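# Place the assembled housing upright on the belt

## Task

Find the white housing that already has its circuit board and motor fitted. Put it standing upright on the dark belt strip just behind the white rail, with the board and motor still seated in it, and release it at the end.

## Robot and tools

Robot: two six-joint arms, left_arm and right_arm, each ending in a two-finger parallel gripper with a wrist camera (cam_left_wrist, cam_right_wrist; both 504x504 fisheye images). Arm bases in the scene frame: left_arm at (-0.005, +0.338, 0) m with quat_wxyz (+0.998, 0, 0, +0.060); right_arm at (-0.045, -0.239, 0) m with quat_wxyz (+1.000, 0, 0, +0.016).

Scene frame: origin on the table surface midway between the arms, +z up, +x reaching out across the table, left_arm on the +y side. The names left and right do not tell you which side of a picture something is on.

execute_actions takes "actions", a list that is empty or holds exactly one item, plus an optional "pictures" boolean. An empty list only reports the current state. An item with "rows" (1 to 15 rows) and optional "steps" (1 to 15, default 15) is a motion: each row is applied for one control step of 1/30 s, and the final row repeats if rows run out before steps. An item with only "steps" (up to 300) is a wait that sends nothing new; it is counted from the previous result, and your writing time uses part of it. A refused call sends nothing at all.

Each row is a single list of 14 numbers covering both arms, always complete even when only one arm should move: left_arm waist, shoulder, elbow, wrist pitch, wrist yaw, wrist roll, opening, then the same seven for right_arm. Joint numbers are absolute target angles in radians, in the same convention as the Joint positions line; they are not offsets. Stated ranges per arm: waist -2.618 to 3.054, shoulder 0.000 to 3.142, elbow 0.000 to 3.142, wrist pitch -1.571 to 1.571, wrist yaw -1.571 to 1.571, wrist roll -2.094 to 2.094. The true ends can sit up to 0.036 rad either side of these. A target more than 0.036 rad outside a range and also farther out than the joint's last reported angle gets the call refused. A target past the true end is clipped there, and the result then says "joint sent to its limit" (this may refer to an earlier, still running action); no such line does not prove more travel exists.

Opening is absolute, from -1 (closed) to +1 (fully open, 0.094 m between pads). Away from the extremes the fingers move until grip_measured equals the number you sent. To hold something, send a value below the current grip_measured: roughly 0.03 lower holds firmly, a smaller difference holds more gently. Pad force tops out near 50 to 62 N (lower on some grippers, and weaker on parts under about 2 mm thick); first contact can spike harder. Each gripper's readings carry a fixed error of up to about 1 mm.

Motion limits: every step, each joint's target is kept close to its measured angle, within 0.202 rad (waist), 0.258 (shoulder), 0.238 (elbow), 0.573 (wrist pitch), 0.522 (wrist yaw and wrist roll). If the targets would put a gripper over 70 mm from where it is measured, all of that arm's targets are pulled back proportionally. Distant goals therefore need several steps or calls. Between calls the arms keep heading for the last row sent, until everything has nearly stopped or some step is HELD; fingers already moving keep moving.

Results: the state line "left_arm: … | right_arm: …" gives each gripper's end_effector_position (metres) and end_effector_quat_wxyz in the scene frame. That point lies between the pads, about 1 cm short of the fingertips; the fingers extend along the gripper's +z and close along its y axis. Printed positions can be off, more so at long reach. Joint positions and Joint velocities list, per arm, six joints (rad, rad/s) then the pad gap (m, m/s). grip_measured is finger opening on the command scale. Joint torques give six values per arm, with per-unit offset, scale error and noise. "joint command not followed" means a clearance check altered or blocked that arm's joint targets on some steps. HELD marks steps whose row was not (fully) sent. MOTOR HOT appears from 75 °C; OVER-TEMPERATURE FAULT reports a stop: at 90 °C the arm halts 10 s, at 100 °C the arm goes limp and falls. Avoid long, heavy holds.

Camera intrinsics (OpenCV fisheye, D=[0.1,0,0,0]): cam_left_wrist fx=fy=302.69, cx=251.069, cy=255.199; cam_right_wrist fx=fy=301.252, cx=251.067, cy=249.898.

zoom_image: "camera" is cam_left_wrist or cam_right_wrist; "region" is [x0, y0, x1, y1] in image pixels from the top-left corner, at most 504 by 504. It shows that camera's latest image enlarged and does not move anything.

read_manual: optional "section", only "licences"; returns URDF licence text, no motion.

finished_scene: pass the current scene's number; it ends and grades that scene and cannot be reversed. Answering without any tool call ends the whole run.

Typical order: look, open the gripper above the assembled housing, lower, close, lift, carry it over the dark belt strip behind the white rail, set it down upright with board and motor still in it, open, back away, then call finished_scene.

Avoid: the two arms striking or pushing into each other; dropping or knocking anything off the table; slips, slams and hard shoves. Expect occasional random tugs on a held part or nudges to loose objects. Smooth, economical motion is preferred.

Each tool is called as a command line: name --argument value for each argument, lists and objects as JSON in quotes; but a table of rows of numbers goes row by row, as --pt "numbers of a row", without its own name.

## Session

execute_actions --actions '[]'

Scene clock: 0.00 s of 4240.00 s.
left_arm: end_effector_position=(+0.2908, +0.4129, +0.2695) grip_measured=+1.000 end_effector_quat_wxyz=(+0.569, -0.083, +0.805, -0.147) | right_arm: end_effector_position=(+0.3071, -0.3769, +0.1194) grip_measured=+1.000 end_effector_quat_wxyz=(+0.489, +0.102, +0.802, +0.329)
Joint positions: left_arm=[ 0.538  0.868  0.764 -0.335  0.757 -0.044  0.094] | right_arm=[-0.855  1.676  0.778  0.043 -1.154 -0.092  0.094]
Joint velocities: left_arm=[ 0.007  0.002 -0.002 -0.007 -0.007 -0.022  0.   ] | right_arm=[ 0.002 -0.002 -0.012 -0.022 -0.066 -0.007  0.   ]
Joint torques (N m, as the arm reports them, + toward a larger angle): no reading

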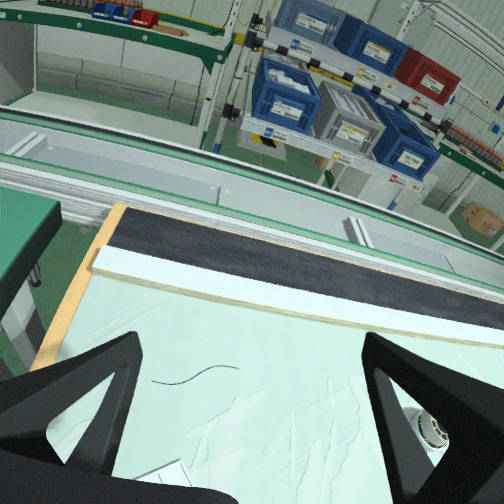

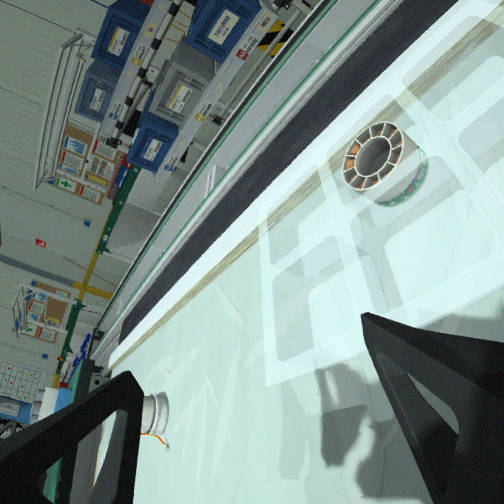

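execute_actions --actions '[{"rows":[[-0.6,1.3,1.0,-0.6,0,0,1,-0.855,1.676,0.778,0.043,-1.154,-0.092,1]]}]' --pictures false

execute_actions --actions '[{"steps":30}]'

Scene clock: 4.37 s of 4240.00 s.
left_arm: end_effector_position=(+0.3334, +0.2051, +0.1580) grip_measured=+1.000 end_effector_quat_wxyz=(+0.324, +0.170, +0.928, -0.077) | right_arm: end_effector_position=(+0.3072, -0.3772, +0.1191) grip_measured=+1.000 end_effector_quat_wxyz=(+0.489, +0.102, +0.802, +0.328)
Joint positions: left_arm=[-0.479  1.329  0.996 -0.561  0.035 -0.008  0.094] | right_arm=[-0.855  1.676  0.778  0.043 -1.151 -0.092  0.094]
Joint velocities: left_arm=[-2.034 -0.022  0.012 -0.022 -0.183  0.051  0.   ] | right_arm=[-0.007  0.012 -0.007  0.037 -0.095 -0.022  0.   ]
Joint torques (N m, as the arm reports them, + toward a larger angle): left_arm=[ 0.2  -6.66  7.57  1.08 -0.04  0.05] | right_arm=[ 0.01 -8.35  6.63  1.11 -0.42  0.03]
Steps of this call (steps 1 to 90: nothing new was sent; then 0.87 s passed at rest; steps 91 to 105: all 15 steps of this action). Readings (joint positions):
91: left_arm=[0.505 0.897 0.801 -0.389 0.677 -0.038] | right_arm=[-0.855 1.676 0.778 0.043 -1.153 -0.092]
92: left_arm=[0.438 0.968 0.870 -0.440 0.575 -0.033] | right_arm=[-0.855 1.676 0.778 0.043 -1.153 -0.092]
94: left_arm=[0.300 1.132 0.976 -0.455 0.387 -0.024] | right_arm=[-0.855 1.676 0.778 0.043 -1.152 -0.092]
98: left_arm=[0.031 1.321 1.001 -0.507 0.149 -0.015] | right_arm=[-0.855 1.676 0.778 0.043 -1.152 -0.092]
105: the state above

Scene clock: 5.37 s of 4240.00 s.
left_arm: end_effector_position=(+0.3116, +0.1684, +0.1545) grip_measured=+1.000 end_effector_quat_wxyz=(+0.311, +0.229, +0.919, -0.082) | right_arm: end_effector_position=(+0.3072, -0.3773, +0.1190) grip_measured=+1.000 end_effector_quat_wxyz=(+0.489, +0.102, +0.802, +0.328)
Joint positions: left_arm=[-0.61   1.329  0.996 -0.584  0.007 -0.004  0.094] | right_arm=[-0.855  1.676  0.778  0.043 -1.151 -0.092  0.094]
Joint velocities: left_arm=[ 0.007  0.002  0.007 -0.022  0.022  0.022  0.   ] | right_arm=[-0.017 -0.007 -0.002 -0.007  0.007  0.007  0.   ]
Joint torques (N m, as the arm reports them, + toward a larger angle): left_arm=[ 0.82 -6.62  7.56  1.29 -0.09  0.04] | right_arm=[ 0.   -8.35  6.64  1.12 -0.42  0.03]
Steps of this call (steps 1 to 30: the robot went on to your last target). Readings (joint positions):
1: left_arm=[-0.542 1.329 0.996 -0.562 0.034 -0.007] | right_arm=[-0.855 1.676 0.778 0.043 -1.151 -0.092]
2: left_arm=[-0.587 1.329 0.996 -0.564 0.035 -0.005] | right_arm=[-0.855 1.676 0.778 0.043 -1.151 -0.092]
4: left_arm=[-0.617 1.329 0.996 -0.570 0.035 -0.004] | right_arm=[-0.855 1.676 0.778 0.043 -1.151 -0.092]
8: left_arm=[-0.610 1.329 0.996 -0.579 0.018 -0.004] | right_arm=[-0.855 1.676 0.778 0.043 -1.151 -0.092]
30: the state above
All arms were judged still, so your last target was given up. Only a new action makes them travel on or press farther. Fingers that are still opening or closing keep moving.

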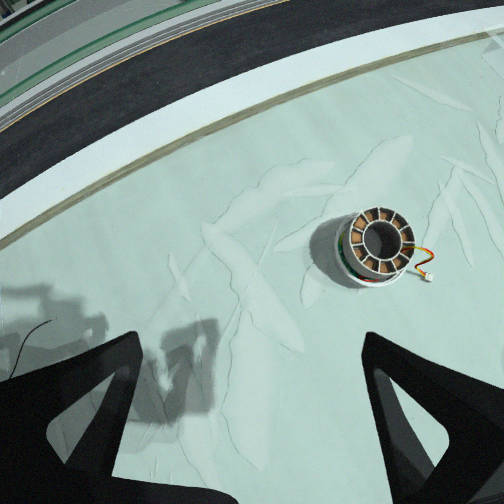

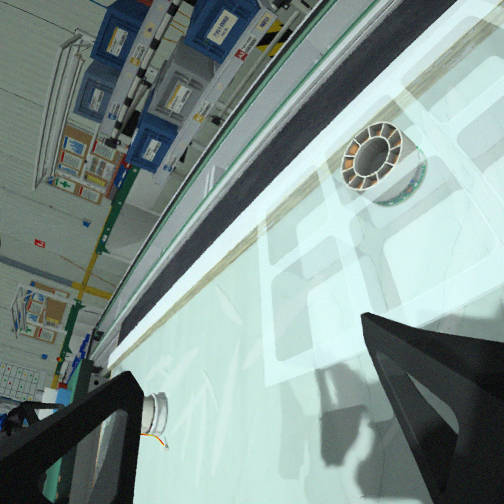

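execute_actions --actions '[{"rows":[[-0.85,1.4,0.92,-0.19,0,0,1,-0.855,1.676,0.778,0.043,-1.154,-0.092,1],[-0.85,1.4,0.92,-0.19,0,0,1,-0.855,1.676,0.778,0.043,-1.154,-0.092,1],[-0.85,1.4,0.92,-0.19,0,0,1,-0.855,1.676,0.778,0.043,-1.154,-0.092,1],[-0.85,1.4,0.92,-0.19,0,0,1,-0.855,1.676,0.778,0.043,-1.154,-0.092,1],[-0.85,1.46,0.87,-0.19,0,0,1,-0.855,1.676,0.778,0.043,-1.154,-0.092,1],[-0.85,1.46,0.87,-0.19,0,0,1,-0.855,1.676,0.778,0.043,-1.154,-0.092,1],[-0.85,1.51,0.83,-0.19,0,0,1,-0.855,1.676,0.778,0.043,-1.154,-0.092,1]]}]' --pictures false

execute_actions --actions '[{"steps":10}]'

Scene clock: 11.53 s of 4240.00 s.
left_arm: end_effector_position=(+0.2811, +0.0762, +0.0784) grip_measured=+1.000 end_effector_quat_wxyz=(+0.304, +0.341, +0.881, -0.122) | right_arm: end_effector_position=(+0.3072, -0.3773, +0.1190) grip_measured=+1.000 end_effector_quat_wxyz=(+0.489, +0.102, +0.802, +0.328)
Joint positions: left_arm=[-0.859  1.519  0.833 -0.217  0.007 -0.003  0.094] | right_arm=[-0.855  1.676  0.778  0.043 -1.151 -0.092  0.094]
Joint velocities: left_arm=[-0.017  0.002  0.017  0.198  0.007 -0.007  0.   ] | right_arm=[-0.007 -0.007 -0.012 -0.007 -0.007  0.022  0.   ]
Joint torques (N m, as the arm reports them, + toward a larger angle): left_arm=[ 0.85 -6.31  6.53  1.42 -0.08  0.01] | right_arm=[ 0.01 -8.35  6.63  1.12 -0.42  0.03]
Steps of this call (steps 1 to 90: nothing new was sent; then 2.67 s passed at rest; steps 91 to 105: all 15 steps of this action). Readings (joint positions):
91: left_arm=[-0.629 1.332 0.987 -0.546 -0.005 -0.004] | right_arm=[-0.855 1.676 0.778 0.043 -1.151 -0.092]
92: left_arm=[-0.673 1.341 0.975 -0.480 -0.014 -0.004] | right_arm=[-0.855 1.676 0.778 0.043 -1.151 -0.092]
94: left_arm=[-0.785 1.374 0.959 -0.367 -0.010 -0.004] | right_arm=[-0.855 1.676 0.778 0.043 -1.151 -0.092]
98: left_arm=[-0.865 1.454 0.899 -0.231 0.009 -0.003] | right_arm=[-0.855 1.676 0.778 0.043 -1.151 -0.092]
105: the state above

Scene clock: 11.87 s of 4240.00 s.
left_arm: end_effector_position=(+0.2841, +0.0735, +0.0817) grip_measured=+1.000 end_effector_quat_wxyz=(+0.314, +0.340, +0.878, -0.126) | right_arm: end_effector_position=(+0.3072, -0.3773, +0.1190) grip_measured=+1.000 end_effector_quat_wxyz=(+0.489, +0.102, +0.802, +0.328)
Joint positions: left_arm=[-0.859  1.519  0.833 -0.196  0.007 -0.003  0.094] | right_arm=[-0.855  1.676  0.778  0.043 -1.151 -0.092  0.094]
Joint velocities: left_arm=[-0.002 -0.002 -0.002 -0.066  0.022 -0.081  0.   ] | right_arm=[-0.002 -0.002 -0.007 -0.051  0.007 -0.007  0.   ]
Joint torques (N m, as the arm reports them, + toward a larger angle): left_arm=[ 0.7  -6.36  6.65  1.54 -0.06  0.02] | right_arm=[ 0.01 -8.35  6.63  1.11 -0.42  0.03]
Steps of this call (steps 1 to 10: the robot went on to your last target). Readings (joint positions):
1: left_arm=[-0.859 1.519 0.833 -0.210 0.007 -0.003] | right_arm=[-0.855 1.676 0.778 0.043 -1.151 -0.092]
2: left_arm=[-0.859 1.519 0.833 -0.206 0.007 -0.003] | right_arm=[-0.855 1.676 0.778 0.043 -1.151 -0.092]
4: left_arm=[-0.859 1.519 0.833 -0.202 0.007 -0.003] | right_arm=[-0.855 1.676 0.778 0.043 -1.151 -0.092]
8: left_arm=[-0.859 1.519 0.833 -0.197 0.007 -0.003] | right_arm=[-0.855 1.676 0.778 0.043 -1.151 -0.092]
10: the state above

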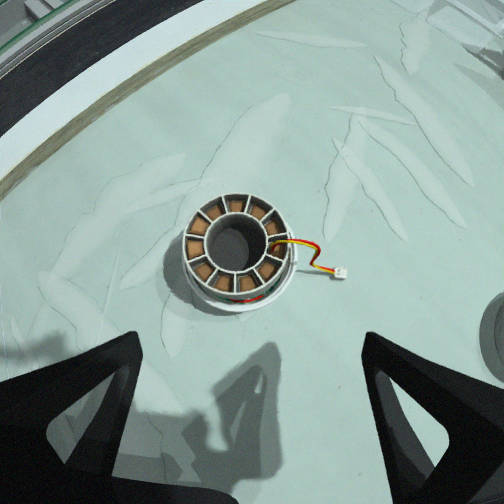

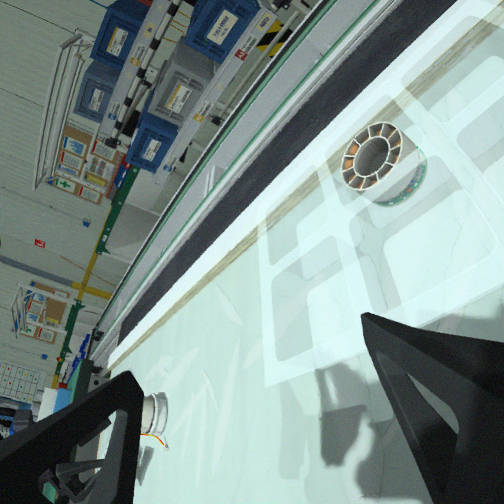

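execute_actions --actions '[{"rows":[[-0.5,0.7,0.9,-0.9,0,0,1,0,1.5,1.1,-0.2,0,0,1]]}]' --pictures false

execute_actions --actions '[{"rows":[[-0.5,0.7,0.9,-0.9,0,0,1,0.61,1.55,1.03,-0.2,0,0,1]]}]' --pictures false

execute_actions --actions '[{"rows":[[-0.5,0.7,0.9,-0.9,0,0,1,0.61,1.615,0.96,-0.2,0,0,1]]}]'

Scene clock: 18.60 s of 4240.00 s.
left_arm: end_effector_position=(+0.2248, +0.2461, +0.2550) grip_measured=+1.000 end_effector_quat_wxyz=(+0.457, +0.168, +0.869, -0.088) | right_arm: end_effector_position=(+0.4164, -0.2040, +0.2151) grip_measured=+1.000 end_effector_quat_wxyz=(+0.489, -0.045, +0.870, +0.054)
Joint positions: left_arm=[-0.506  0.687  0.898 -0.815 -0.004 -0.002  0.094] | right_arm=[-0.003  1.501  1.108 -0.154 -0.112 -0.01   0.094]
Joint velocities: left_arm=[-0.002 -0.471  0.203 -0.168 -0.022 -0.037  0.   ] | right_arm=[ 0.94  -0.012 -0.007 -0.212  0.418  0.007  0.   ]
Joint torques (N m, as the arm reports them, + toward a larger angle): left_arm=[0.4  3.52 6.06 1.28 0.06 0.  ] | right_arm=[-5.21 -8.22  7.73  1.58  0.5   0.11]
Steps of this call (steps 1 to 30: the robot went on to your last target; steps 31 to 90: nothing new was sent; then 3.23 s passed at rest; steps 91 to 105: all 15 steps of this action). Readings (joint positions):
91: left_arm=[-0.847 1.503 0.836 -0.233 0.014 -0.002] | right_arm=[-0.838 1.666 0.799 0.000 -1.088 -0.082]
92: left_arm=[-0.818 1.469 0.836 -0.305 0.018 -0.002] | right_arm=[-0.804 1.653 0.836 -0.050 -1.003 -0.068]
94: left_arm=[-0.730 1.373 0.836 -0.440 0.017 -0.002] | right_arm=[-0.709 1.615 0.933 -0.099 -0.851 -0.050]
98: left_arm=[-0.548 1.136 0.845 -0.648 0.003 -0.002] | right_arm=[-0.458 1.530 1.089 -0.119 -0.455 -0.023]
105: the state above

Scene clock: 19.10 s of 4240.00 s.
left_arm: end_effector_position=(+0.2163, +0.2495, +0.2431) grip_measured=+1.000 end_effector_quat_wxyz=(+0.429, +0.171, +0.883, -0.082) | right_arm: end_effector_position=(+0.3045, +0.0405, +0.1538) grip_measured=+1.000 end_effector_quat_wxyz=(+0.396, -0.302, +0.855, +0.146)
Joint positions: left_arm=[-0.506  0.69   0.902 -0.88  -0.004 -0.002  0.094] | right_arm=[ 0.631  1.551  1.035 -0.185 -0.022 -0.005  0.094]
Joint velocities: left_arm=[ 0.007 -0.002  0.027 -0.051 -0.066 -0.081  0.   ] | right_arm=[-0.139 -0.017 -0.022  0.037  0.125 -0.037  0.   ]
Joint torques (N m, as the arm reports them, + toward a larger angle): left_arm=[0.49 1.2  6.63 1.63 0.01 0.03] | right_arm=[-1.14 -8.74  7.58  1.46  0.05  0.06]
Steps of this call (steps 1 to 15: all 15 steps of this action). Readings (joint positions):
1: left_arm=[-0.506 0.679 0.902 -0.819 -0.004 -0.002] | right_arm=[0.036 1.502 1.101 -0.153 -0.091 -0.009]
2: left_arm=[-0.506 0.680 0.902 -0.825 -0.004 -0.002] | right_arm=[0.080 1.503 1.090 -0.150 -0.072 -0.008]
4: left_arm=[-0.506 0.688 0.902 -0.848 -0.004 -0.002] | right_arm=[0.189 1.514 1.067 -0.154 -0.048 -0.007]
8: left_arm=[-0.506 0.690 0.902 -0.870 -0.004 -0.002] | right_arm=[0.439 1.546 1.039 -0.173 -0.022 -0.006]
15: the state above

Scene clock: 19.60 s of 4240.00 s.
left_arm: end_effector_position=(+0.2161, +0.2496, +0.2428) grip_measured=+1.000 end_effector_quat_wxyz=(+0.428, +0.171, +0.884, -0.082) | right_arm: end_effector_position=(+0.2913, +0.0207, +0.0923) grip_measured=+1.000 end_effector_quat_wxyz=(+0.330, -0.303, +0.886, +0.114)
Joint positions: left_arm=[-0.506  0.69   0.902 -0.882 -0.004 -0.002  0.094] | right_arm=[ 0.62   1.614  0.957 -0.2   -0.007 -0.005  0.094]
Joint velocities: left_arm=[-0.017  0.007  0.007 -0.051 -0.022 -0.066  0.   ] | right_arm=[-0.002 -0.002  0.002  0.081  0.022  0.037  0.   ]
Joint torques (N m, as the arm reports them, + toward a larger angle): left_arm=[0.44 1.23 6.62 1.6  0.   0.02] | right_arm=[-0.8  -8.51  7.83  1.39  0.04  0.07]
Steps of this call (steps 1 to 15: all 15 steps of this action). Readings (joint positions):
1: left_arm=[-0.506 0.690 0.902 -0.881 -0.004 -0.002] | right_arm=[0.626 1.554 1.027 -0.178 -0.019 -0.005]
2: left_arm=[-0.506 0.690 0.902 -0.881 -0.004 -0.002] | right_arm=[0.623 1.558 1.016 -0.168 -0.016 -0.005]
4: left_arm=[-0.506 0.690 0.902 -0.881 -0.004 -0.002] | right_arm=[0.620 1.578 0.989 -0.170 -0.011 -0.005]
8: left_arm=[-0.506 0.690 0.902 -0.881 -0.004 -0.002] | right_arm=[0.620 1.613 0.959 -0.196 -0.008 -0.005]
15: the state above

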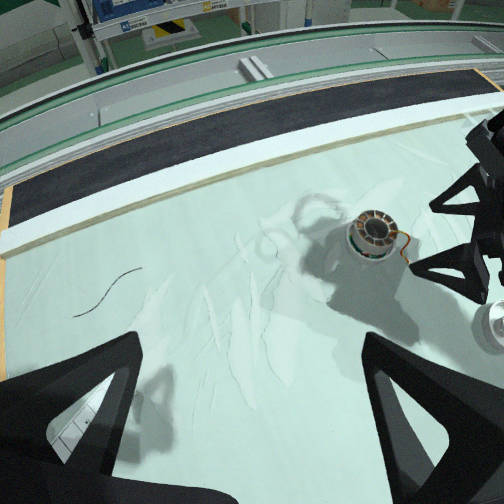

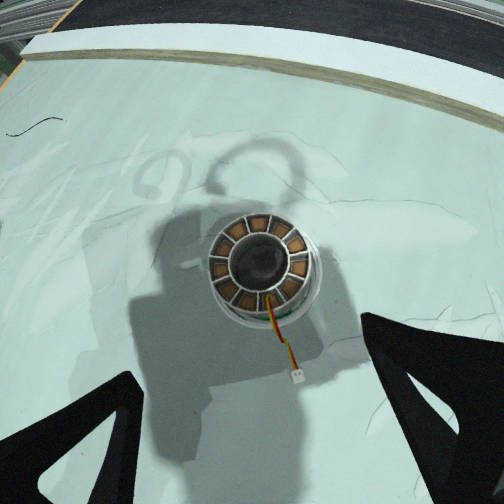

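execute_actions --actions '[{"rows":[[-0.5,0.7,0.9,-0.9,0,0,1,0.59,1.64,0.98,-0.18,0,0,1],[-0.5,0.7,0.9,-0.9,0,0,1,0.59,1.67,1.0,-0.16,0,0,1],[-0.5,0.7,0.9,-0.9,0,0,1,0.59,1.7,1.02,-0.14,0,0,1],[-0.5,0.7,0.9,-0.9,0,0,1,0.59,1.73,1.04,-0.12,0,0,1],[-0.5,0.7,0.9,-0.9,0,0,1,0.59,1.76,1.06,-0.1,0,0,1],[-0.5,0.7,0.9,-0.9,0,0,1,0.59,1.79,1.08,-0.08,0,0,1],[-0.5,0.7,0.9,-0.9,0,0,1,0.59,1.82,1.1,-0.06,0,0,1],[-0.5,0.7,0.9,-0.9,0,0,1,0.59,1.85,1.11,-0.05,0,0,1],[-0.5,0.7,0.9,-0.9,0,0,1,0.59,1.87,1.11,-0.05,0,0,1],[-0.5,0.7,0.9,-0.9,0,0,1,0.59,1.89,1.11,-0.05,0,0,1],[-0.5,0.7,0.9,-0.9,0,0,1,0.59,1.905,1.11,-0.05,0,0,1],[-0.5,0.7,0.9,-0.9,0,0,1,0.59,1.915,1.11,-0.05,0,0,1]]}]' --pictures false

execute_actions --actions '[{"steps":10}]'

Scene clock: 26.53 s of 4240.00 s.
left_arm: end_effector_position=(+0.2161, +0.2496, +0.2428) grip_measured=+1.000 end_effector_quat_wxyz=(+0.428, +0.171, +0.884, -0.082) | right_arm: end_effector_position=(+0.3398, +0.0452, +0.0383) grip_measured=+1.000 end_effector_quat_wxyz=(+0.322, -0.295, +0.893, +0.107)
Joint positions: left_arm=[-0.506  0.69   0.902 -0.882 -0.004 -0.002  0.094] | right_arm=[ 0.599  1.912  1.095 -0.062 -0.005 -0.005  0.094]
Joint velocities: left_arm=[-0.012 -0.012  0.002  0.007 -0.007  0.066  0.   ] | right_arm=[-0.002  0.168  0.007 -0.037 -0.051  0.022  0.   ]
Joint torques (N m, as the arm reports them, + toward a larger angle): left_arm=[0.44 1.19 6.73 1.61 0.03 0.02] | right_arm=[ -0.78 -12.23   8.62   1.48   0.02   0.07]
Steps of this call (steps 1 to 15: the robot went on to your last target; steps 16 to 90: nothing new was sent; then 3.43 s passed at rest; steps 91 to 105: all 15 steps of this action). Readings (joint positions):
91: left_arm=[-0.506 0.690 0.902 -0.882 -0.004 -0.002] | right_arm=[0.618 1.614 0.957 -0.199 -0.007 -0.005]
92: left_arm=[-0.506 0.690 0.902 -0.882 -0.004 -0.002] | right_arm=[0.614 1.619 0.960 -0.197 -0.007 -0.005]
94: left_arm=[-0.506 0.690 0.902 -0.882 -0.004 -0.002] | right_arm=[0.606 1.654 0.987 -0.181 -0.006 -0.005]
98: left_arm=[-0.506 0.690 0.902 -0.882 -0.004 -0.002] | right_arm=[0.599 1.779 1.068 -0.113 -0.005 -0.005]
105: the state above

Scene clock: 26.87 s of 4240.00 s.
left_arm: end_effector_position=(+0.2161, +0.2496, +0.2428) grip_measured=+1.000 end_effector_quat_wxyz=(+0.428, +0.171, +0.884, -0.082) | right_arm: end_effector_position=(+0.3407, +0.0458, +0.0376) grip_measured=+1.000 end_effector_quat_wxyz=(+0.323, -0.295, +0.893, +0.107)
Joint positions: left_arm=[-0.506  0.69   0.902 -0.882 -0.004 -0.002  0.094] | right_arm=[ 0.599  1.916  1.095 -0.055 -0.005 -0.005  0.094]
Joint velocities: left_arm=[ 0.002  0.002 -0.022  0.081 -0.095  0.051  0.   ] | right_arm=[-0.012  0.002  0.002  0.037 -0.051 -0.007  0.   ]
Joint torques (N m, as the arm reports them, + toward a larger angle): left_arm=[0.38 1.18 6.61 1.6  0.05 0.04] | right_arm=[ -0.84 -11.64   8.57   1.39   0.03   0.07]
Steps of this call (steps 1 to 10: the robot went on to your last target). Readings (joint positions):
1: left_arm=[-0.506 0.690 0.902 -0.882 -0.004 -0.002] | right_arm=[0.599 1.916 1.095 -0.062 -0.005 -0.005]
2: left_arm=[-0.506 0.690 0.902 -0.882 -0.004 -0.002] | right_arm=[0.599 1.916 1.095 -0.062 -0.005 -0.005]
4: left_arm=[-0.506 0.690 0.902 -0.882 -0.004 -0.002] | right_arm=[0.599 1.916 1.095 -0.057 -0.005 -0.005]
8: left_arm=[-0.506 0.690 0.902 -0.882 -0.004 -0.002] | right_arm=[0.599 1.916 1.095 -0.055 -0.005 -0.005]
10: the state above

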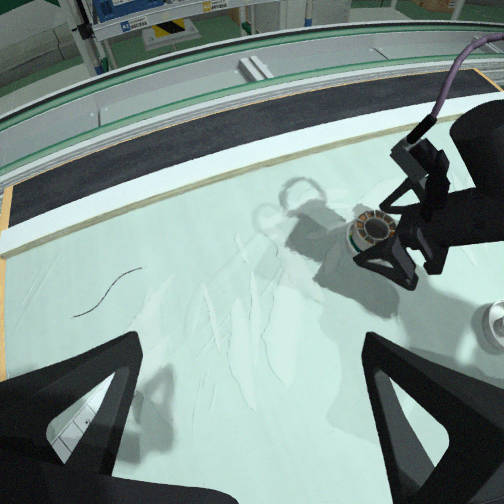

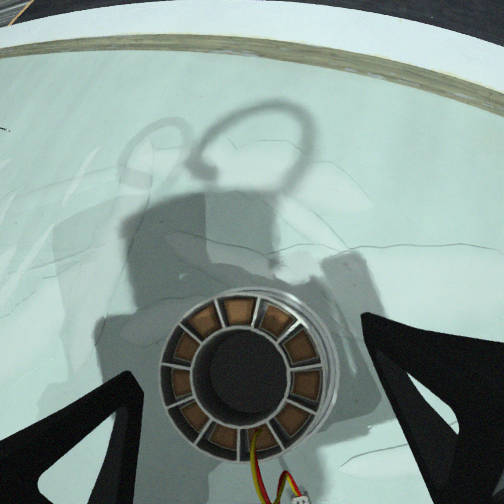

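execute_actions --actions '[{"rows":[[-0.5,0.7,0.9,-0.9,0,0,1,0.586,1.925,1.085,-0.02,0,0,1],[-0.5,0.7,0.9,-0.9,0,0,1,0.586,1.935,1.075,0,0,0,1],[-0.5,0.7,0.9,-0.9,0,0,1,0.586,1.945,1.065,0.022,0,0,1],[-0.5,0.7,0.9,-0.9,0,0,1,0.586,1.955,1.055,0.022,0,0,1],[-0.5,0.7,0.9,-0.9,0,0,1,0.586,1.963,1.052,0.022,0,0,1]]}]' --pictures false

execute_actions --actions '[{"rows":[[-0.5,0.7,0.9,-0.9,0,0,1,0.586,1.963,1.052,0.022,0,0,0.8],[-0.5,0.7,0.9,-0.9,0,0,1,0.586,1.963,1.052,0.022,0,0,0.7],[-0.5,0.7,0.9,-0.9,0,0,1,0.586,1.963,1.052,0.022,0,0,0.6],[-0.5,0.7,0.9,-0.9,0,0,1,0.586,1.963,1.052,0.022,0,0,0.55],[-0.5,0.7,0.9,-0.9,0,0,1,0.586,1.963,1.052,0.022,0,0,0.5],[-0.5,0.7,0.9,-0.9,0,0,1,0.586,1.963,1.052,0.022,0,0,0.46],[-0.5,0.7,0.9,-0.9,0,0,1,0.586,1.963,1.052,0.022,0,0,0.43],[-0.5,0.7,0.9,-0.9,0,0,1,0.586,1.963,1.052,0.022,0,0,0.4],[-0.5,0.7,0.9,-0.9,0,0,1,0.586,1.963,1.052,0.022,0,0,0.35]]}]'

Scene clock: 35.00 s of 4240.00 s.
left_arm: end_effector_position=(+0.2161, +0.2496, +0.2427) grip_measured=+1.000 end_effector_quat_wxyz=(+0.428, +0.171, +0.884, -0.082) | right_arm: end_effector_position=(+0.3383, +0.0441, +0.0174) grip_measured=+1.000 end_effector_quat_wxyz=(+0.320, -0.295, +0.894, +0.106)
Joint positions: left_arm=[-0.506  0.69   0.902 -0.882 -0.004 -0.002  0.094] | right_arm=[ 0.599  1.954  1.057  0.014 -0.005 -0.005  0.094]
Joint velocities: left_arm=[ 0.012 -0.007 -0.007  0.022 -0.051 -0.022  0.   ] | right_arm=[ 0.007 -0.012 -0.012  0.007  0.037 -0.051  0.   ]
Joint torques (N m, as the arm reports them, + toward a larger angle): left_arm=[0.46 1.3  6.62 1.6  0.03 0.03] | right_arm=[ -1.07 -10.71   6.35   1.38   0.03   0.07]
Steps of this call (steps 1 to 15: the robot went on to your last target; steps 16 to 90: nothing new was sent; then 4.63 s passed at rest; steps 91 to 105: all 15 steps of this action). Readings (joint positions):
91: left_arm=[-0.506 0.690 0.902 -0.882 -0.004 -0.002] | right_arm=[0.599 1.916 1.095 -0.052 -0.005 -0.005]
92: left_arm=[-0.506 0.690 0.902 -0.882 -0.004 -0.002] | right_arm=[0.599 1.916 1.093 -0.044 -0.005 -0.005]
94: left_arm=[-0.506 0.690 0.902 -0.882 -0.004 -0.002] | right_arm=[0.599 1.918 1.084 -0.017 -0.005 -0.005]
98: left_arm=[-0.506 0.690 0.902 -0.882 -0.004 -0.002] | right_arm=[0.599 1.942 1.067 0.009 -0.005 -0.005]
105: the state above

Scene clock: 35.50 s of 4240.00 s.
left_arm: end_effector_position=(+0.2161, +0.2496, +0.2427) grip_measured=+1.000 end_effector_quat_wxyz=(+0.428, +0.171, +0.884, -0.082) | right_arm: end_effector_position=(+0.3388, +0.0441, +0.0178) grip_measured=+0.419 end_effector_quat_wxyz=(+0.321, -0.295, +0.894, +0.106)
Joint positions: left_arm=[-0.506  0.69   0.902 -0.882 -0.004 -0.002  0.094] | right_arm=[ 0.599  1.954  1.057  0.017 -0.004 -0.004  0.067]
Joint velocities: left_arm=[-0.012  0.007 -0.007  0.022  0.022  0.022  0.   ] | right_arm=[-0.007  0.007  0.002 -0.007 -0.007  0.007 -0.   ]
Joint torques (N m, as the arm reports them, + toward a larger angle): left_arm=[0.47 1.23 6.79 1.61 0.03 0.02] | right_arm=[ -1.14 -10.84   6.38   1.4    0.03   0.07]
Steps of this call (steps 1 to 15: all 15 steps of this action). Readings (joint positions):
1: left_arm=[-0.506 0.690 0.902 -0.882 -0.004 -0.002] | right_arm=[0.599 1.954 1.057 0.015 -0.005 -0.005]
2: left_arm=[-0.506 0.690 0.902 -0.882 -0.004 -0.002] | right_arm=[0.599 1.954 1.057 0.015 -0.005 -0.005]
4: left_arm=[-0.506 0.690 0.902 -0.882 -0.004 -0.002] | right_arm=[0.599 1.954 1.057 0.016 -0.005 -0.005]
8: left_arm=[-0.506 0.690 0.902 -0.882 -0.004 -0.002] | right_arm=[0.599 1.954 1.057 0.017 -0.004 -0.004]
15: the state above

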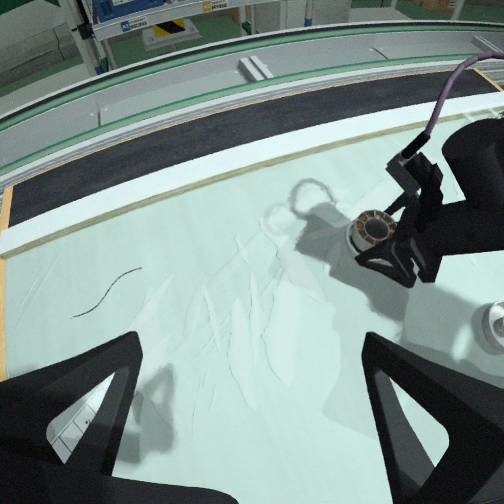

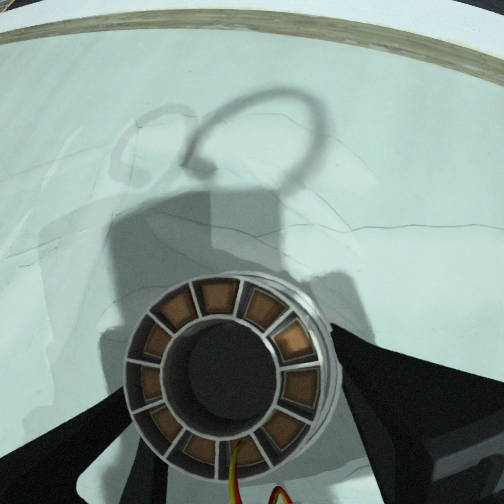

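execute_actions --actions '[{"rows":[[-0.5,0.7,0.9,-0.9,0,0,1,0.59,1.94,1.09,0.01,0,0,0.37],[-0.5,0.7,0.9,-0.9,0,0,1,0.59,1.94,1.11,-0.01,0,0,0.37],[-0.5,0.7,0.9,-0.9,0,0,1,0.59,1.94,1.14,-0.04,0,0,0.37],[-0.5,0.7,0.9,-0.9,0,0,1,0.59,1.94,1.17,-0.08,0,0,0.37],[-0.5,0.7,0.9,-0.9,0,0,1,0.59,1.94,1.21,-0.12,0,0,0.37],[-0.5,0.7,0.9,-0.9,0,0,1,0.59,1.94,1.25,-0.16,0,0,0.37],[-0.5,0.7,0.9,-0.9,0,0,1,0.58,1.94,1.29,-0.2,0,0,0.37],[-0.5,0.7,0.9,-0.9,0,0,1,0.57,1.94,1.33,-0.24,0,0,0.37],[-0.5,0.7,0.9,-0.9,0,0,1,0.56,1.94,1.37,-0.28,0,0,0.37],[-0.5,0.7,0.9,-0.9,0,0,1,0.55,1.94,1.41,-0.32,0,0,0.37],[-0.5,0.7,0.9,-0.9,0,0,1,0.54,1.94,1.45,-0.36,0,0,0.37],[-0.5,0.7,0.9,-0.9,0,0,1,0.52,1.94,1.49,-0.4,0,0,0.37],[-0.5,0.7,0.9,-0.9,0,0,1,0.5,1.94,1.53,-0.44,0,0,0.37],[-0.5,0.7,0.9,-0.9,0,0,1,0.48,1.95,1.57,-0.47,0,0,0.37],[-0.5,0.7,0.9,-0.9,0,0,1,0.46,1.96,1.61,-0.5,0,0,0.37]]}]' --pictures false

execute_actions --actions '[{"rows":[[-0.5,0.7,0.9,-0.9,0,0,1,0.44,1.98,1.65,-0.52,0,0,0.37],[-0.5,0.7,0.9,-0.9,0,0,1,0.42,2.0,1.69,-0.54,0,0,0.37],[-0.5,0.7,0.9,-0.9,0,0,1,0.4,2.02,1.73,-0.56,0,0,0.37],[-0.5,0.7,0.9,-0.9,0,0,1,0.38,2.04,1.77,-0.58,0,0,0.37],[-0.5,0.7,0.9,-0.9,0,0,1,0.36,2.06,1.81,-0.6,0,0,0.37],[-0.5,0.7,0.9,-0.9,0,0,1,0.34,2.08,1.85,-0.62,0,0,0.37],[-0.5,0.7,0.9,-0.9,0,0,1,0.32,2.1,1.89,-0.64,0,0,0.37],[-0.5,0.7,0.9,-0.9,0,0,1,0.3,2.13,1.93,-0.65,0,0,0.37],[-0.5,0.7,0.9,-0.9,0,0,1,0.28,2.16,1.97,-0.66,0,0,0.37],[-0.5,0.7,0.9,-0.9,0,0,1,0.26,2.19,2.01,-0.67,0,0,0.37],[-0.5,0.7,0.9,-0.9,0,0,1,0.24,2.22,2.05,-0.68,0,0,0.37],[-0.5,0.7,0.9,-0.9,0,0,1,0.22,2.25,2.09,-0.69,0,0,0.37],[-0.5,0.7,0.9,-0.9,0,0,1,0.2,2.28,2.13,-0.7,0,0,0.37],[-0.5,0.7,0.9,-0.9,0,0,1,0.18,2.31,2.17,-0.71,0,0,0.37],[-0.5,0.7,0.9,-0.9,0,0,1,0.165,2.34,2.21,-0.72,0,0,0.37]]}]' --pictures false

execute_actions --actions '[{"rows":[[-0.5,0.7,0.9,-0.9,0,0,1,0.15,2.37,2.25,-0.72,0,0,0.37],[-0.5,0.7,0.9,-0.9,0,0,1,0.14,2.4,2.29,-0.73,0,0,0.37],[-0.5,0.7,0.9,-0.9,0,0,1,0.13,2.43,2.33,-0.73,0,0,0.37],[-0.5,0.7,0.9,-0.9,0,0,1,0.12,2.46,2.37,-0.74,0,0,0.37],[-0.5,0.7,0.9,-0.9,0,0,1,0.11,2.49,2.41,-0.74,0,0,0.37],[-0.5,0.7,0.9,-0.9,0,0,1,0.1,2.52,2.45,-0.74,0,0,0.37],[-0.5,0.7,0.9,-0.9,0,0,1,0.1,2.545,2.48,-0.74,0,0,0.37],[-0.5,0.7,0.9,-0.9,0,0,1,0.1,2.57,2.51,-0.74,0,0,0.37],[-0.5,0.7,0.9,-0.9,0,0,1,0.1,2.59,2.53,-0.74,0,0,0.37],[-0.5,0.7,0.9,-0.9,0,0,1,0.1,2.61,2.55,-0.74,0,0,0.37],[-0.5,0.7,0.9,-0.9,0,0,1,0.1,2.625,2.565,-0.74,0,0,0.37],[-0.5,0.7,0.9,-0.9,0,0,1,0.1,2.64,2.575,-0.74,0,0,0.37],[-0.5,0.7,0.9,-0.9,0,0,1,0.1,2.65,2.585,-0.735,0,0,0.37]]}]' --pictures false

execute_actions --actions '[{"steps":12}]'

Scene clock: 52.27 s of 4240.00 s.
left_arm: end_effector_position=(+0.2161, +0.2496, +0.2427) grip_measured=+1.000 end_effector_quat_wxyz=(+0.428, +0.171, +0.884, -0.082) | right_arm: end_effector_position=(+0.4136, +0.0470, +0.1375) grip_measured=+0.419 end_effector_quat_wxyz=(+0.363, -0.256, +0.890, +0.105)
Joint positions: left_arm=[-0.506  0.69   0.902 -0.882 -0.004 -0.002  0.094] | right_arm=[ 0.521  1.954  1.52  -0.361 -0.006 -0.004  0.067]
Joint velocities: left_arm=[-0.027 -0.012  0.002 -0.066  0.007 -0.022  0.   ] | right_arm=[-0.574 -0.007  1.14  -0.945  0.007  0.007 -0.   ]
Joint torques (N m, as the arm reports them, + toward a larger angle): left_arm=[0.48 1.21 6.56 1.62 0.03 0.01] | right_arm=[ -2.3  -12.62   9.95   1.57   0.08   0.06]
Steps of this call (steps 1 to 15: the robot went on to your last target; steps 16 to 90: nothing new was sent; then 13.27 s passed at rest; steps 91 to 105: all 15 steps of this action). Readings (joint positions):
91: left_arm=[-0.506 0.690 0.902 -0.882 -0.004 -0.002] | right_arm=[0.599 1.954 1.059 0.015 -0.004 -0.004]
92: left_arm=[-0.506 0.690 0.902 -0.882 -0.004 -0.002] | right_arm=[0.599 1.954 1.063 0.009 -0.004 -0.004]
94: left_arm=[-0.506 0.690 0.902 -0.882 -0.004 -0.002] | right_arm=[0.599 1.954 1.091 -0.031 -0.004 -0.004]
98: left_arm=[-0.506 0.690 0.902 -0.882 -0.004 -0.002] | right_arm=[0.597 1.954 1.223 -0.150 -0.004 -0.004]
105: the state above

Scene clock: 52.77 s of 4240.00 s.
left_arm: end_effector_position=(+0.2161, +0.2496, +0.2427) grip_measured=+1.000 end_effector_quat_wxyz=(+0.428, +0.171, +0.884, -0.082) | right_arm: end_effector_position=(+0.5490, -0.0904, +0.1557) grip_measured=+0.419 end_effector_quat_wxyz=(+0.361, -0.115, +0.924, +0.045)
Joint positions: left_arm=[-0.506  0.69   0.902 -0.882 -0.004 -0.002  0.094] | right_arm=[ 0.21   2.282  2.121 -0.664 -0.004 -0.004  0.067]
Joint velocities: left_arm=[ 0.007  0.017 -0.002 -0.007 -0.007 -0.037  0.   ] | right_arm=[-0.515  0.974  1.116 -0.403 -0.037  0.007 -0.001]
Joint torques (N m, as the arm reports them, + toward a larger angle): left_arm=[0.41 1.25 6.7  1.63 0.01 0.05] | right_arm=[ -1.06 -16.49  10.2    1.45   0.04   0.08]
Steps of this call (steps 1 to 15: all 15 steps of this action). Readings (joint positions):
1: left_arm=[-0.506 0.690 0.902 -0.882 -0.004 -0.002] | right_arm=[0.500 1.956 1.560 -0.393 -0.006 -0.004]
2: left_arm=[-0.506 0.690 0.902 -0.882 -0.004 -0.002] | right_arm=[0.477 1.962 1.602 -0.422 -0.006 -0.004]
4: left_arm=[-0.506 0.690 0.902 -0.882 -0.004 -0.002] | right_arm=[0.430 1.984 1.687 -0.469 -0.006 -0.004]
8: left_arm=[-0.506 0.690 0.902 -0.882 -0.004 -0.002] | right_arm=[0.343 2.065 1.848 -0.554 -0.005 -0.004]
15: the state above

Scene clock: 53.27 s of 4240.00 s.
left_arm: end_effector_position=(+0.2161, +0.2496, +0.2427) grip_measured=+1.000 end_effector_quat_wxyz=(+0.428, +0.171, +0.884, -0.082) | right_arm: end_effector_position=(+0.6179, -0.1550, +0.0940) grip_measured=+0.419 end_effector_quat_wxyz=(+0.357, -0.060, +0.932, +0.020)
Joint positions: left_arm=[-0.506  0.69   0.902 -0.882 -0.004 -0.002  0.094] | right_arm=[ 0.092  2.647  2.547 -0.739  0.003 -0.004  0.067]
Joint velocities: left_arm=[-0.002 -0.002 -0.012  0.007  0.007 -0.081  0.   ] | right_arm=[ 0.012  0.183  0.071 -0.051 -0.022 -0.051  0.002]
Joint torques (N m, as the arm reports them, + toward a larger angle): left_arm=[0.43 1.2  6.59 1.62 0.02 0.01] | right_arm=[  0.7  -19.58  11.3    1.48  -0.04   0.07]
Steps of this call (steps 1 to 15: all 15 steps of this action). Readings (joint positions):
1: left_arm=[-0.506 0.690 0.902 -0.882 -0.004 -0.002] | right_arm=[0.191 2.316 2.159 -0.677 -0.004 -0.004]
2: left_arm=[-0.506 0.690 0.902 -0.882 -0.004 -0.002] | right_arm=[0.174 2.348 2.197 -0.689 -0.004 -0.004]
4: left_arm=[-0.506 0.690 0.902 -0.882 -0.004 -0.002] | right_arm=[0.142 2.413 2.274 -0.709 -0.003 -0.004]
8: left_arm=[-0.506 0.690 0.902 -0.882 -0.004 -0.002] | right_arm=[0.100 2.532 2.425 -0.733 0.001 -0.004]
15: the state above

Scene clock: 53.67 s of 4240.00 s.
left_arm: end_effector_position=(+0.2161, +0.2496, +0.2427) grip_measured=+1.000 end_effector_quat_wxyz=(+0.428, +0.171, +0.884, -0.082) | right_arm: end_effector_position=(+0.6167, -0.1552, +0.0873) grip_measured=+0.419 end_effector_quat_wxyz=(+0.350, -0.060, +0.935, +0.020)
Joint positions: left_arm=[-0.506  0.69   0.902 -0.882 -0.004 -0.002  0.094] | right_arm=[ 0.092  2.66   2.555 -0.75   0.003 -0.004  0.067]
Joint velocities: left_arm=[-0.007 -0.002 -0.022  0.022 -0.081 -0.007  0.   ] | right_arm=[-0.007 -0.017 -0.012 -0.037  0.007 -0.051  0.001]
Joint torques (N m, as the arm reports them, + toward a larger angle): left_arm=[0.37 1.11 6.56 1.6  0.01 0.03] | right_arm=[  0.72 -19.85  10.85   1.53  -0.04   0.06]
Steps of this call (steps 1 to 12: the robot went on to your last target). Readings (joint positions):
1: left_arm=[-0.506 0.690 0.902 -0.882 -0.004 -0.002] | right_arm=[0.092 2.653 2.548 -0.741 0.003 -0.004]
2: left_arm=[-0.506 0.690 0.902 -0.882 -0.004 -0.002] | right_arm=[0.092 2.657 2.548 -0.743 0.003 -0.004]
4: left_arm=[-0.506 0.690 0.902 -0.882 -0.004 -0.002] | right_arm=[0.092 2.660 2.548 -0.748 0.003 -0.004]
8: left_arm=[-0.506 0.690 0.902 -0.882 -0.004 -0.002] | right_arm=[0.092 2.660 2.552 -0.750 0.003 -0.004]
12: the state above

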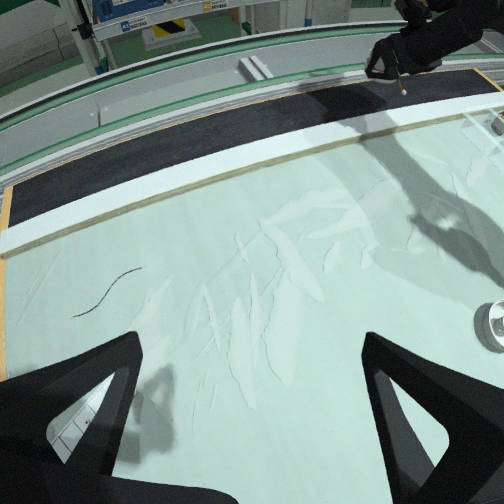

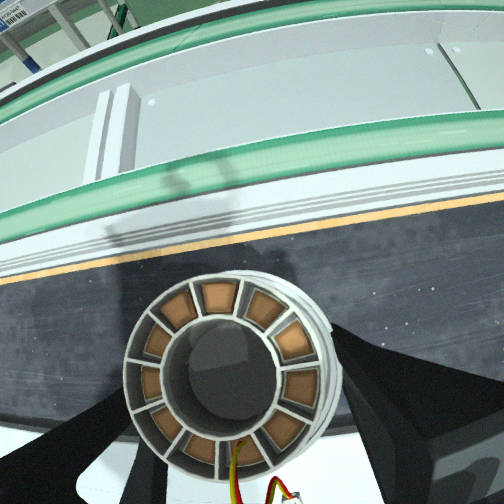

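execute_actions --actions '[{"rows":[[-0.5,0.7,0.9,-0.9,0,0,1,0.1,2.66,2.585,-0.73,0,0,0.37],[-0.5,0.7,0.9,-0.9,0,0,1,0.1,2.67,2.585,-0.72,0,0,0.37],[-0.5,0.7,0.9,-0.9,0,0,1,0.1,2.68,2.585,-0.71,0,0,0.37],[-0.5,0.7,0.9,-0.9,0,0,1,0.1,2.69,2.585,-0.7,0,0,0.37],[-0.5,0.7,0.9,-0.9,0,0,1,0.1,2.7,2.585,-0.69,0,0,0.37],[-0.5,0.7,0.9,-0.9,0,0,1,0.1,2.708,2.585,-0.68,0,0,0.37],[-0.5,0.7,0.9,-0.9,0,0,1,0.1,2.716,2.585,-0.67,0,0,0.37],[-0.5,0.7,0.9,-0.9,0,0,1,0.1,2.723,2.585,-0.66,0,0,0.37],[-0.5,0.7,0.9,-0.9,0,0,1,0.1,2.73,2.585,-0.65,0,0,0.37],[-0.5,0.7,0.9,-0.9,0,0,1,0.1,2.736,2.585,-0.645,0,0,0.37],[-0.5,0.7,0.9,-0.9,0,0,1,0.1,2.742,2.585,-0.64,0,0,0.37],[-0.5,0.7,0.9,-0.9,0,0,1,0.1,2.747,2.585,-0.635,0,0,0.37],[-0.5,0.7,0.9,-0.9,0,0,1,0.1,2.752,2.585,-0.63,0,0,0.37],[-0.5,0.7,0.9,-0.9,0,0,1,0.1,2.756,2.585,-0.625,0,0,0.37],[-0.5,0.7,0.9,-0.9,0,0,1,0.1,2.76,2.585,-0.62,0,0,0.37]]}]' --pictures false

execute_actions --actions '[{"rows":[[-0.5,0.7,0.9,-0.9,0,0,1,0.1,2.765,2.585,-0.62,0,0,0.37]],"steps":6}]' --pictures false

execute_actions --actions '[{"rows":[[-0.5,0.7,0.9,-0.9,0,0,1,0.1,2.778,2.585,-0.62,0,0,0.37]],"steps":8}]' --pictures false

execute_actions --actions '[{"rows":[[-0.5,0.7,0.9,-0.9,0,0,1,0.1,2.792,2.585,-0.62,0,0,0.37]],"steps":12}]'

Scene clock: 62.57 s of 4240.00 s.
left_arm: end_effector_position=(+0.2161, +0.2496, +0.2427) grip_measured=+1.000 end_effector_quat_wxyz=(+0.428, +0.171, +0.884, -0.082) | right_arm: end_effector_position=(+0.6268, -0.1539, +0.0380) grip_measured=+0.419 end_effector_quat_wxyz=(+0.343, -0.060, +0.937, +0.019)
Joint positions: left_arm=[-0.506  0.69   0.902 -0.882 -0.004 -0.002  0.094] | right_arm=[ 0.092  2.759  2.562 -0.673  0.003 -0.004  0.067]
Joint velocities: left_arm=[ 0.007  0.002  0.002  0.081 -0.037 -0.081  0.   ] | right_arm=[ 0.007  0.208  0.002  0.066 -0.007 -0.007 -0.   ]
Joint torques (N m, as the arm reports them, + toward a larger angle): left_arm=[0.42 1.26 6.57 1.6  0.03 0.03] | right_arm=[  0.7  -20.54  10.39   1.73  -0.04   0.07]
Steps of this call (steps 1 to 30: the robot went on to your last target; steps 31 to 90: nothing new was sent; then 5.40 s passed at rest; steps 91 to 105: all 15 steps of this action). Readings (joint positions):
91: left_arm=[-0.506 0.690 0.902 -0.882 -0.004 -0.002] | right_arm=[0.092 2.660 2.555 -0.750 0.003 -0.004]
92: left_arm=[-0.506 0.690 0.902 -0.882 -0.004 -0.002] | right_arm=[0.092 2.660 2.555 -0.750 0.003 -0.004]
94: left_arm=[-0.506 0.690 0.902 -0.882 -0.004 -0.002] | right_arm=[0.092 2.664 2.556 -0.744 0.003 -0.004]
98: left_arm=[-0.506 0.690 0.902 -0.882 -0.004 -0.002] | right_arm=[0.092 2.692 2.562 -0.711 0.003 -0.004]
105: the state above

Scene clock: 62.77 s of 4240.00 s.
left_arm: end_effector_position=(+0.2161, +0.2496, +0.2427) grip_measured=+1.000 end_effector_quat_wxyz=(+0.428, +0.171, +0.884, -0.082) | right_arm: end_effector_position=(+0.6272, -0.1539, +0.0283) grip_measured=+0.419 end_effector_quat_wxyz=(+0.339, -0.060, +0.939, +0.019)
Joint positions: left_arm=[-0.506  0.69   0.902 -0.882 -0.004 -0.002  0.094] | right_arm=[ 0.092  2.776  2.562 -0.663  0.003 -0.004  0.067]
Joint velocities: left_arm=[ 0.002  0.007  0.022 -0.081 -0.007 -0.007  0.   ] | right_arm=[-0.002 -0.007  0.012  0.066 -0.022  0.007  0.001]
Joint torques (N m, as the arm reports them, + toward a larger angle): left_arm=[0.43 1.14 6.66 1.6  0.03 0.01] | right_arm=[  0.71 -20.65  10.25   1.64  -0.04   0.06]
Steps of this call (steps 1 to 6: all 6 steps of this action). Readings (joint positions):
1: left_arm=[-0.506 0.690 0.902 -0.882 -0.004 -0.002] | right_arm=[0.092 2.765 2.562 -0.670 0.003 -0.004]
2: left_arm=[-0.506 0.690 0.902 -0.882 -0.004 -0.002] | right_arm=[0.092 2.770 2.562 -0.667 0.003 -0.004]
4: left_arm=[-0.506 0.690 0.902 -0.882 -0.004 -0.002] | right_arm=[0.092 2.776 2.562 -0.665 0.003 -0.004]
6: the state above

Scene clock: 63.03 s of 4240.00 s.
left_arm: end_effector_position=(+0.2161, +0.2496, +0.2427) grip_measured=+1.000 end_effector_quat_wxyz=(+0.428, +0.171, +0.884, -0.082) | right_arm: end_effector_position=(+0.6299, -0.1535, +0.0306) grip_measured=+0.419 end_effector_quat_wxyz=(+0.346, -0.060, +0.936, +0.020)
Joint positions: left_arm=[-0.506  0.69   0.902 -0.882 -0.004 -0.002  0.094] | right_arm=[ 0.092  2.776  2.562 -0.649  0.003 -0.004  0.067]
Joint velocities: left_arm=[-0.007  0.012  0.007 -0.007  0.037  0.037  0.   ] | right_arm=[ 0.007  0.012 -0.007  0.022  0.037 -0.007 -0.   ]
Joint torques (N m, as the arm reports them, + toward a larger angle): left_arm=[0.43 1.19 6.56 1.6  0.04 0.02] | right_arm=[  0.71 -19.19  10.42   1.58  -0.04   0.07]
Steps of this call (steps 1 to 8: all 8 steps of this action). Readings (joint positions):
1: left_arm=[-0.506 0.690 0.902 -0.882 -0.004 -0.002] | right_arm=[0.092 2.776 2.562 -0.660 0.003 -0.004]
2: left_arm=[-0.506 0.690 0.902 -0.882 -0.004 -0.002] | right_arm=[0.092 2.776 2.562 -0.656 0.003 -0.004]
4: left_arm=[-0.506 0.690 0.902 -0.882 -0.004 -0.002] | right_arm=[0.092 2.776 2.562 -0.651 0.003 -0.004]
8: the state above

Scene clock: 63.43 s of 4240.00 s.
left_arm: end_effector_position=(+0.2161, +0.2496, +0.2427) grip_measured=+1.000 end_effector_quat_wxyz=(+0.428, +0.171, +0.884, -0.082) | right_arm: end_effector_position=(+0.6298, -0.1535, +0.0219) grip_measured=+0.419 end_effector_quat_wxyz=(+0.342, -0.060, +0.937, +0.020)
Joint positions: left_arm=[-0.506  0.69   0.902 -0.882 -0.004 -0.002  0.094] | right_arm=[ 0.092  2.791  2.562 -0.641  0.002 -0.004  0.067]
Joint velocities: left_arm=[ 0.007 -0.002 -0.007 -0.022  0.007 -0.051  0.   ] | right_arm=[-0.012 -0.017 -0.012  0.007 -0.022  0.007  0.   ]
Joint torques (N m, as the arm reports them, + toward a larger angle): left_arm=[0.44 1.14 6.51 1.63 0.05 0.03] | right_arm=[  0.79 -19.27  10.33   1.58  -0.06   0.08]
Steps of this call (steps 1 to 12: all 12 steps of this action). Readings (joint positions):
1: left_arm=[-0.506 0.690 0.902 -0.882 -0.004 -0.002] | right_arm=[0.092 2.777 2.562 -0.648 0.003 -0.004]
2: left_arm=[-0.506 0.690 0.902 -0.882 -0.004 -0.002] | right_arm=[0.092 2.778 2.562 -0.646 0.003 -0.004]
4: left_arm=[-0.506 0.690 0.902 -0.882 -0.004 -0.002] | right_arm=[0.092 2.783 2.562 -0.644 0.003 -0.004]
8: left_arm=[-0.506 0.690 0.902 -0.882 -0.004 -0.002] | right_arm=[0.092 2.791 2.562 -0.643 0.002 -0.004]
12: the state above

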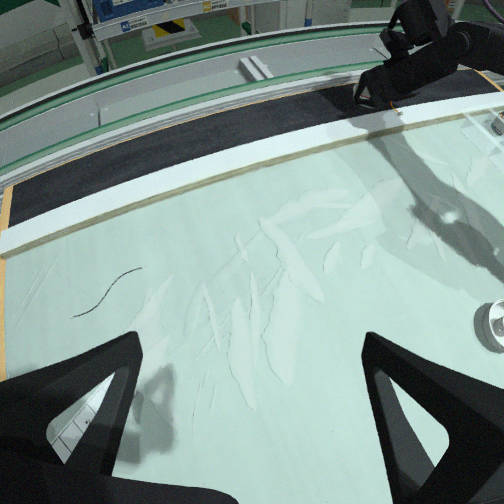

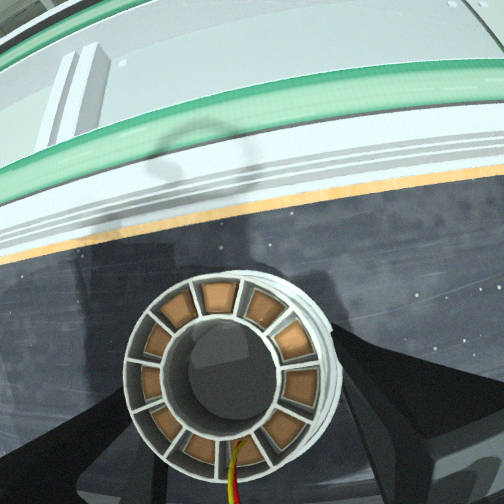

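execute_actions --actions '[{"rows":[[-0.5,0.7,0.9,-0.9,0,0,1,0.1,2.802,2.585,-0.63,0,0,0.37]],"steps":8}]' --pictures false

execute_actions --actions '[{"rows":[[-0.5,0.7,0.9,-0.9,0,0,1,0.1,2.785,2.585,-0.63,0,0,1]],"steps":9}]' --pictures false

execute_actions --actions '[{"rows":[[-0.5,0.7,0.9,-0.9,0,0,1,0.1,2.58,2.585,-0.83,0,0,1]]}]'

Scene clock: 68.23 s of 4240.00 s.
left_arm: end_effector_position=(+0.2161, +0.2496, +0.2427) grip_measured=+1.000 end_effector_quat_wxyz=(+0.428, +0.171, +0.884, -0.082) | right_arm: end_effector_position=(+0.6298, -0.1535, +0.0219) grip_measured=+0.419 end_effector_quat_wxyz=(+0.342, -0.060, +0.937, +0.020)
Joint positions: left_arm=[-0.506  0.69   0.902 -0.882 -0.004 -0.002  0.094] | right_arm=[ 0.092  2.791  2.562 -0.641  0.002 -0.004  0.067]
Joint velocities: left_arm=[-0.002 -0.002 -0.017 -0.022  0.051  0.051  0.   ] | right_arm=[-0.017 -0.007 -0.007  0.037 -0.037  0.007 -0.   ]
Joint torques (N m, as the arm reports them, + toward a larger angle): left_arm=[0.34 1.17 6.71 1.59 0.04 0.01] | right_arm=[  0.69 -18.44  10.35   1.46  -0.04   0.07]
Steps of this call (steps 1 to 15: the robot went on to your last target; steps 16 to 90: nothing new was sent; then 1.53 s passed at rest; steps 91 to 98: all 8 steps of this action). Readings (joint positions):
91: left_arm=[-0.506 0.690 0.902 -0.882 -0.004 -0.002] | right_arm=[0.092 2.791 2.562 -0.641 0.002 -0.004]
92: left_arm=[-0.506 0.690 0.902 -0.882 -0.004 -0.002] | right_arm=[0.092 2.791 2.562 -0.641 0.002 -0.004]
94: left_arm=[-0.506 0.690 0.902 -0.882 -0.004 -0.002] | right_arm=[0.092 2.791 2.562 -0.641 0.002 -0.004]
98: the state above

Scene clock: 68.53 s of 4240.00 s.
left_arm: end_effector_position=(+0.2161, +0.2496, +0.2427) grip_measured=+1.000 end_effector_quat_wxyz=(+0.428, +0.171, +0.884, -0.082) | right_arm: end_effector_position=(+0.6311, -0.1533, +0.0230) grip_measured=+1.000 end_effector_quat_wxyz=(+0.345, -0.060, +0.936, +0.020)
Joint positions: left_arm=[-0.506  0.69   0.902 -0.882 -0.004 -0.002  0.094] | right_arm=[ 0.092  2.791  2.562 -0.635  0.002 -0.004  0.094]
Joint velocities: left_arm=[-0.002 -0.007  0.002 -0.037 -0.007  0.051  0.   ] | right_arm=[ 0.002 -0.017  0.002 -0.081 -0.11  -0.037  0.   ]
Joint torques (N m, as the arm reports them, + toward a larger angle): left_arm=[0.54 1.19 6.5  1.59 0.04 0.02] | right_arm=[  0.7  -20.06  10.39   1.34  -0.04   0.06]
Steps of this call (steps 1 to 9: all 9 steps of this action). Readings (joint positions):
1: left_arm=[-0.506 0.690 0.902 -0.882 -0.004 -0.002] | right_arm=[0.092 2.791 2.562 -0.641 0.002 -0.004]
2: left_arm=[-0.506 0.690 0.902 -0.882 -0.004 -0.002] | right_arm=[0.092 2.791 2.562 -0.641 0.002 -0.004]
4: left_arm=[-0.506 0.690 0.902 -0.882 -0.004 -0.002] | right_arm=[0.092 2.791 2.562 -0.637 0.002 -0.004]
8: left_arm=[-0.506 0.690 0.902 -0.882 -0.004 -0.002] | right_arm=[0.092 2.791 2.562 -0.635 0.002 -0.004]
9: the state above

Scene clock: 69.03 s of 4240.00 s.
left_arm: end_effector_position=(+0.2161, +0.2496, +0.2427) grip_measured=+1.000 end_effector_quat_wxyz=(+0.428, +0.171, +0.884, -0.082) | right_arm: end_effector_position=(+0.6138, -0.1555, +0.1521) grip_measured=+1.000 end_effector_quat_wxyz=(+0.388, -0.059, +0.919, +0.022)
Joint positions: left_arm=[-0.506  0.69   0.902 -0.882 -0.004 -0.002  0.094] | right_arm=[ 0.092  2.569  2.584 -0.787  0.002 -0.004  0.094]
Joint velocities: left_arm=[ 0.012 -0.007 -0.002 -0.125  0.022  0.007  0.   ] | right_arm=[-0.007  0.002 -0.017 -0.051 -0.022 -0.007  0.   ]
Joint torques (N m, as the arm reports them, + toward a larger angle): left_arm=[0.44 1.18 6.65 1.6  0.06 0.02] | right_arm=[  0.7  -16.99   8.26   1.17  -0.04   0.06]
Steps of this call (steps 1 to 15: all 15 steps of this action). Readings (joint positions):
1: left_arm=[-0.506 0.690 0.902 -0.882 -0.004 -0.002] | right_arm=[0.092 2.783 2.561 -0.646 0.002 -0.004]
2: left_arm=[-0.506 0.690 0.902 -0.882 -0.004 -0.002] | right_arm=[0.092 2.771 2.558 -0.677 0.002 -0.004]
4: left_arm=[-0.506 0.690 0.902 -0.882 -0.004 -0.002] | right_arm=[0.092 2.736 2.558 -0.725 0.002 -0.004]
8: left_arm=[-0.506 0.690 0.902 -0.882 -0.004 -0.002] | right_arm=[0.092 2.637 2.559 -0.779 0.002 -0.004]
15: the state above

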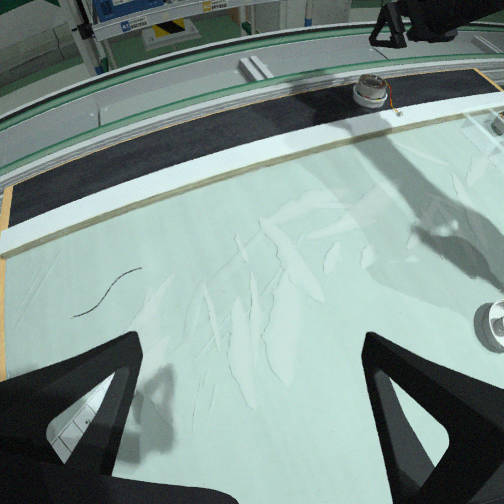

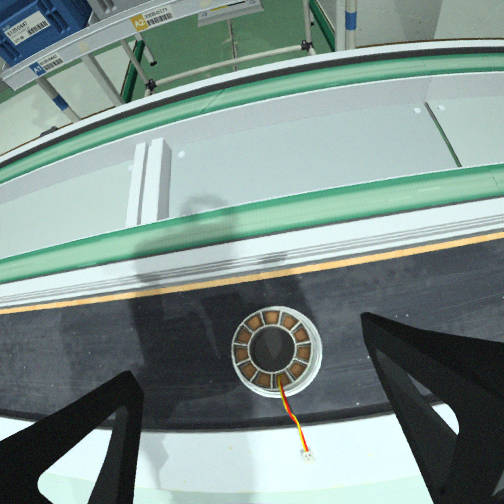

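finished_scene --scene 2

The scene is finished: the task was done.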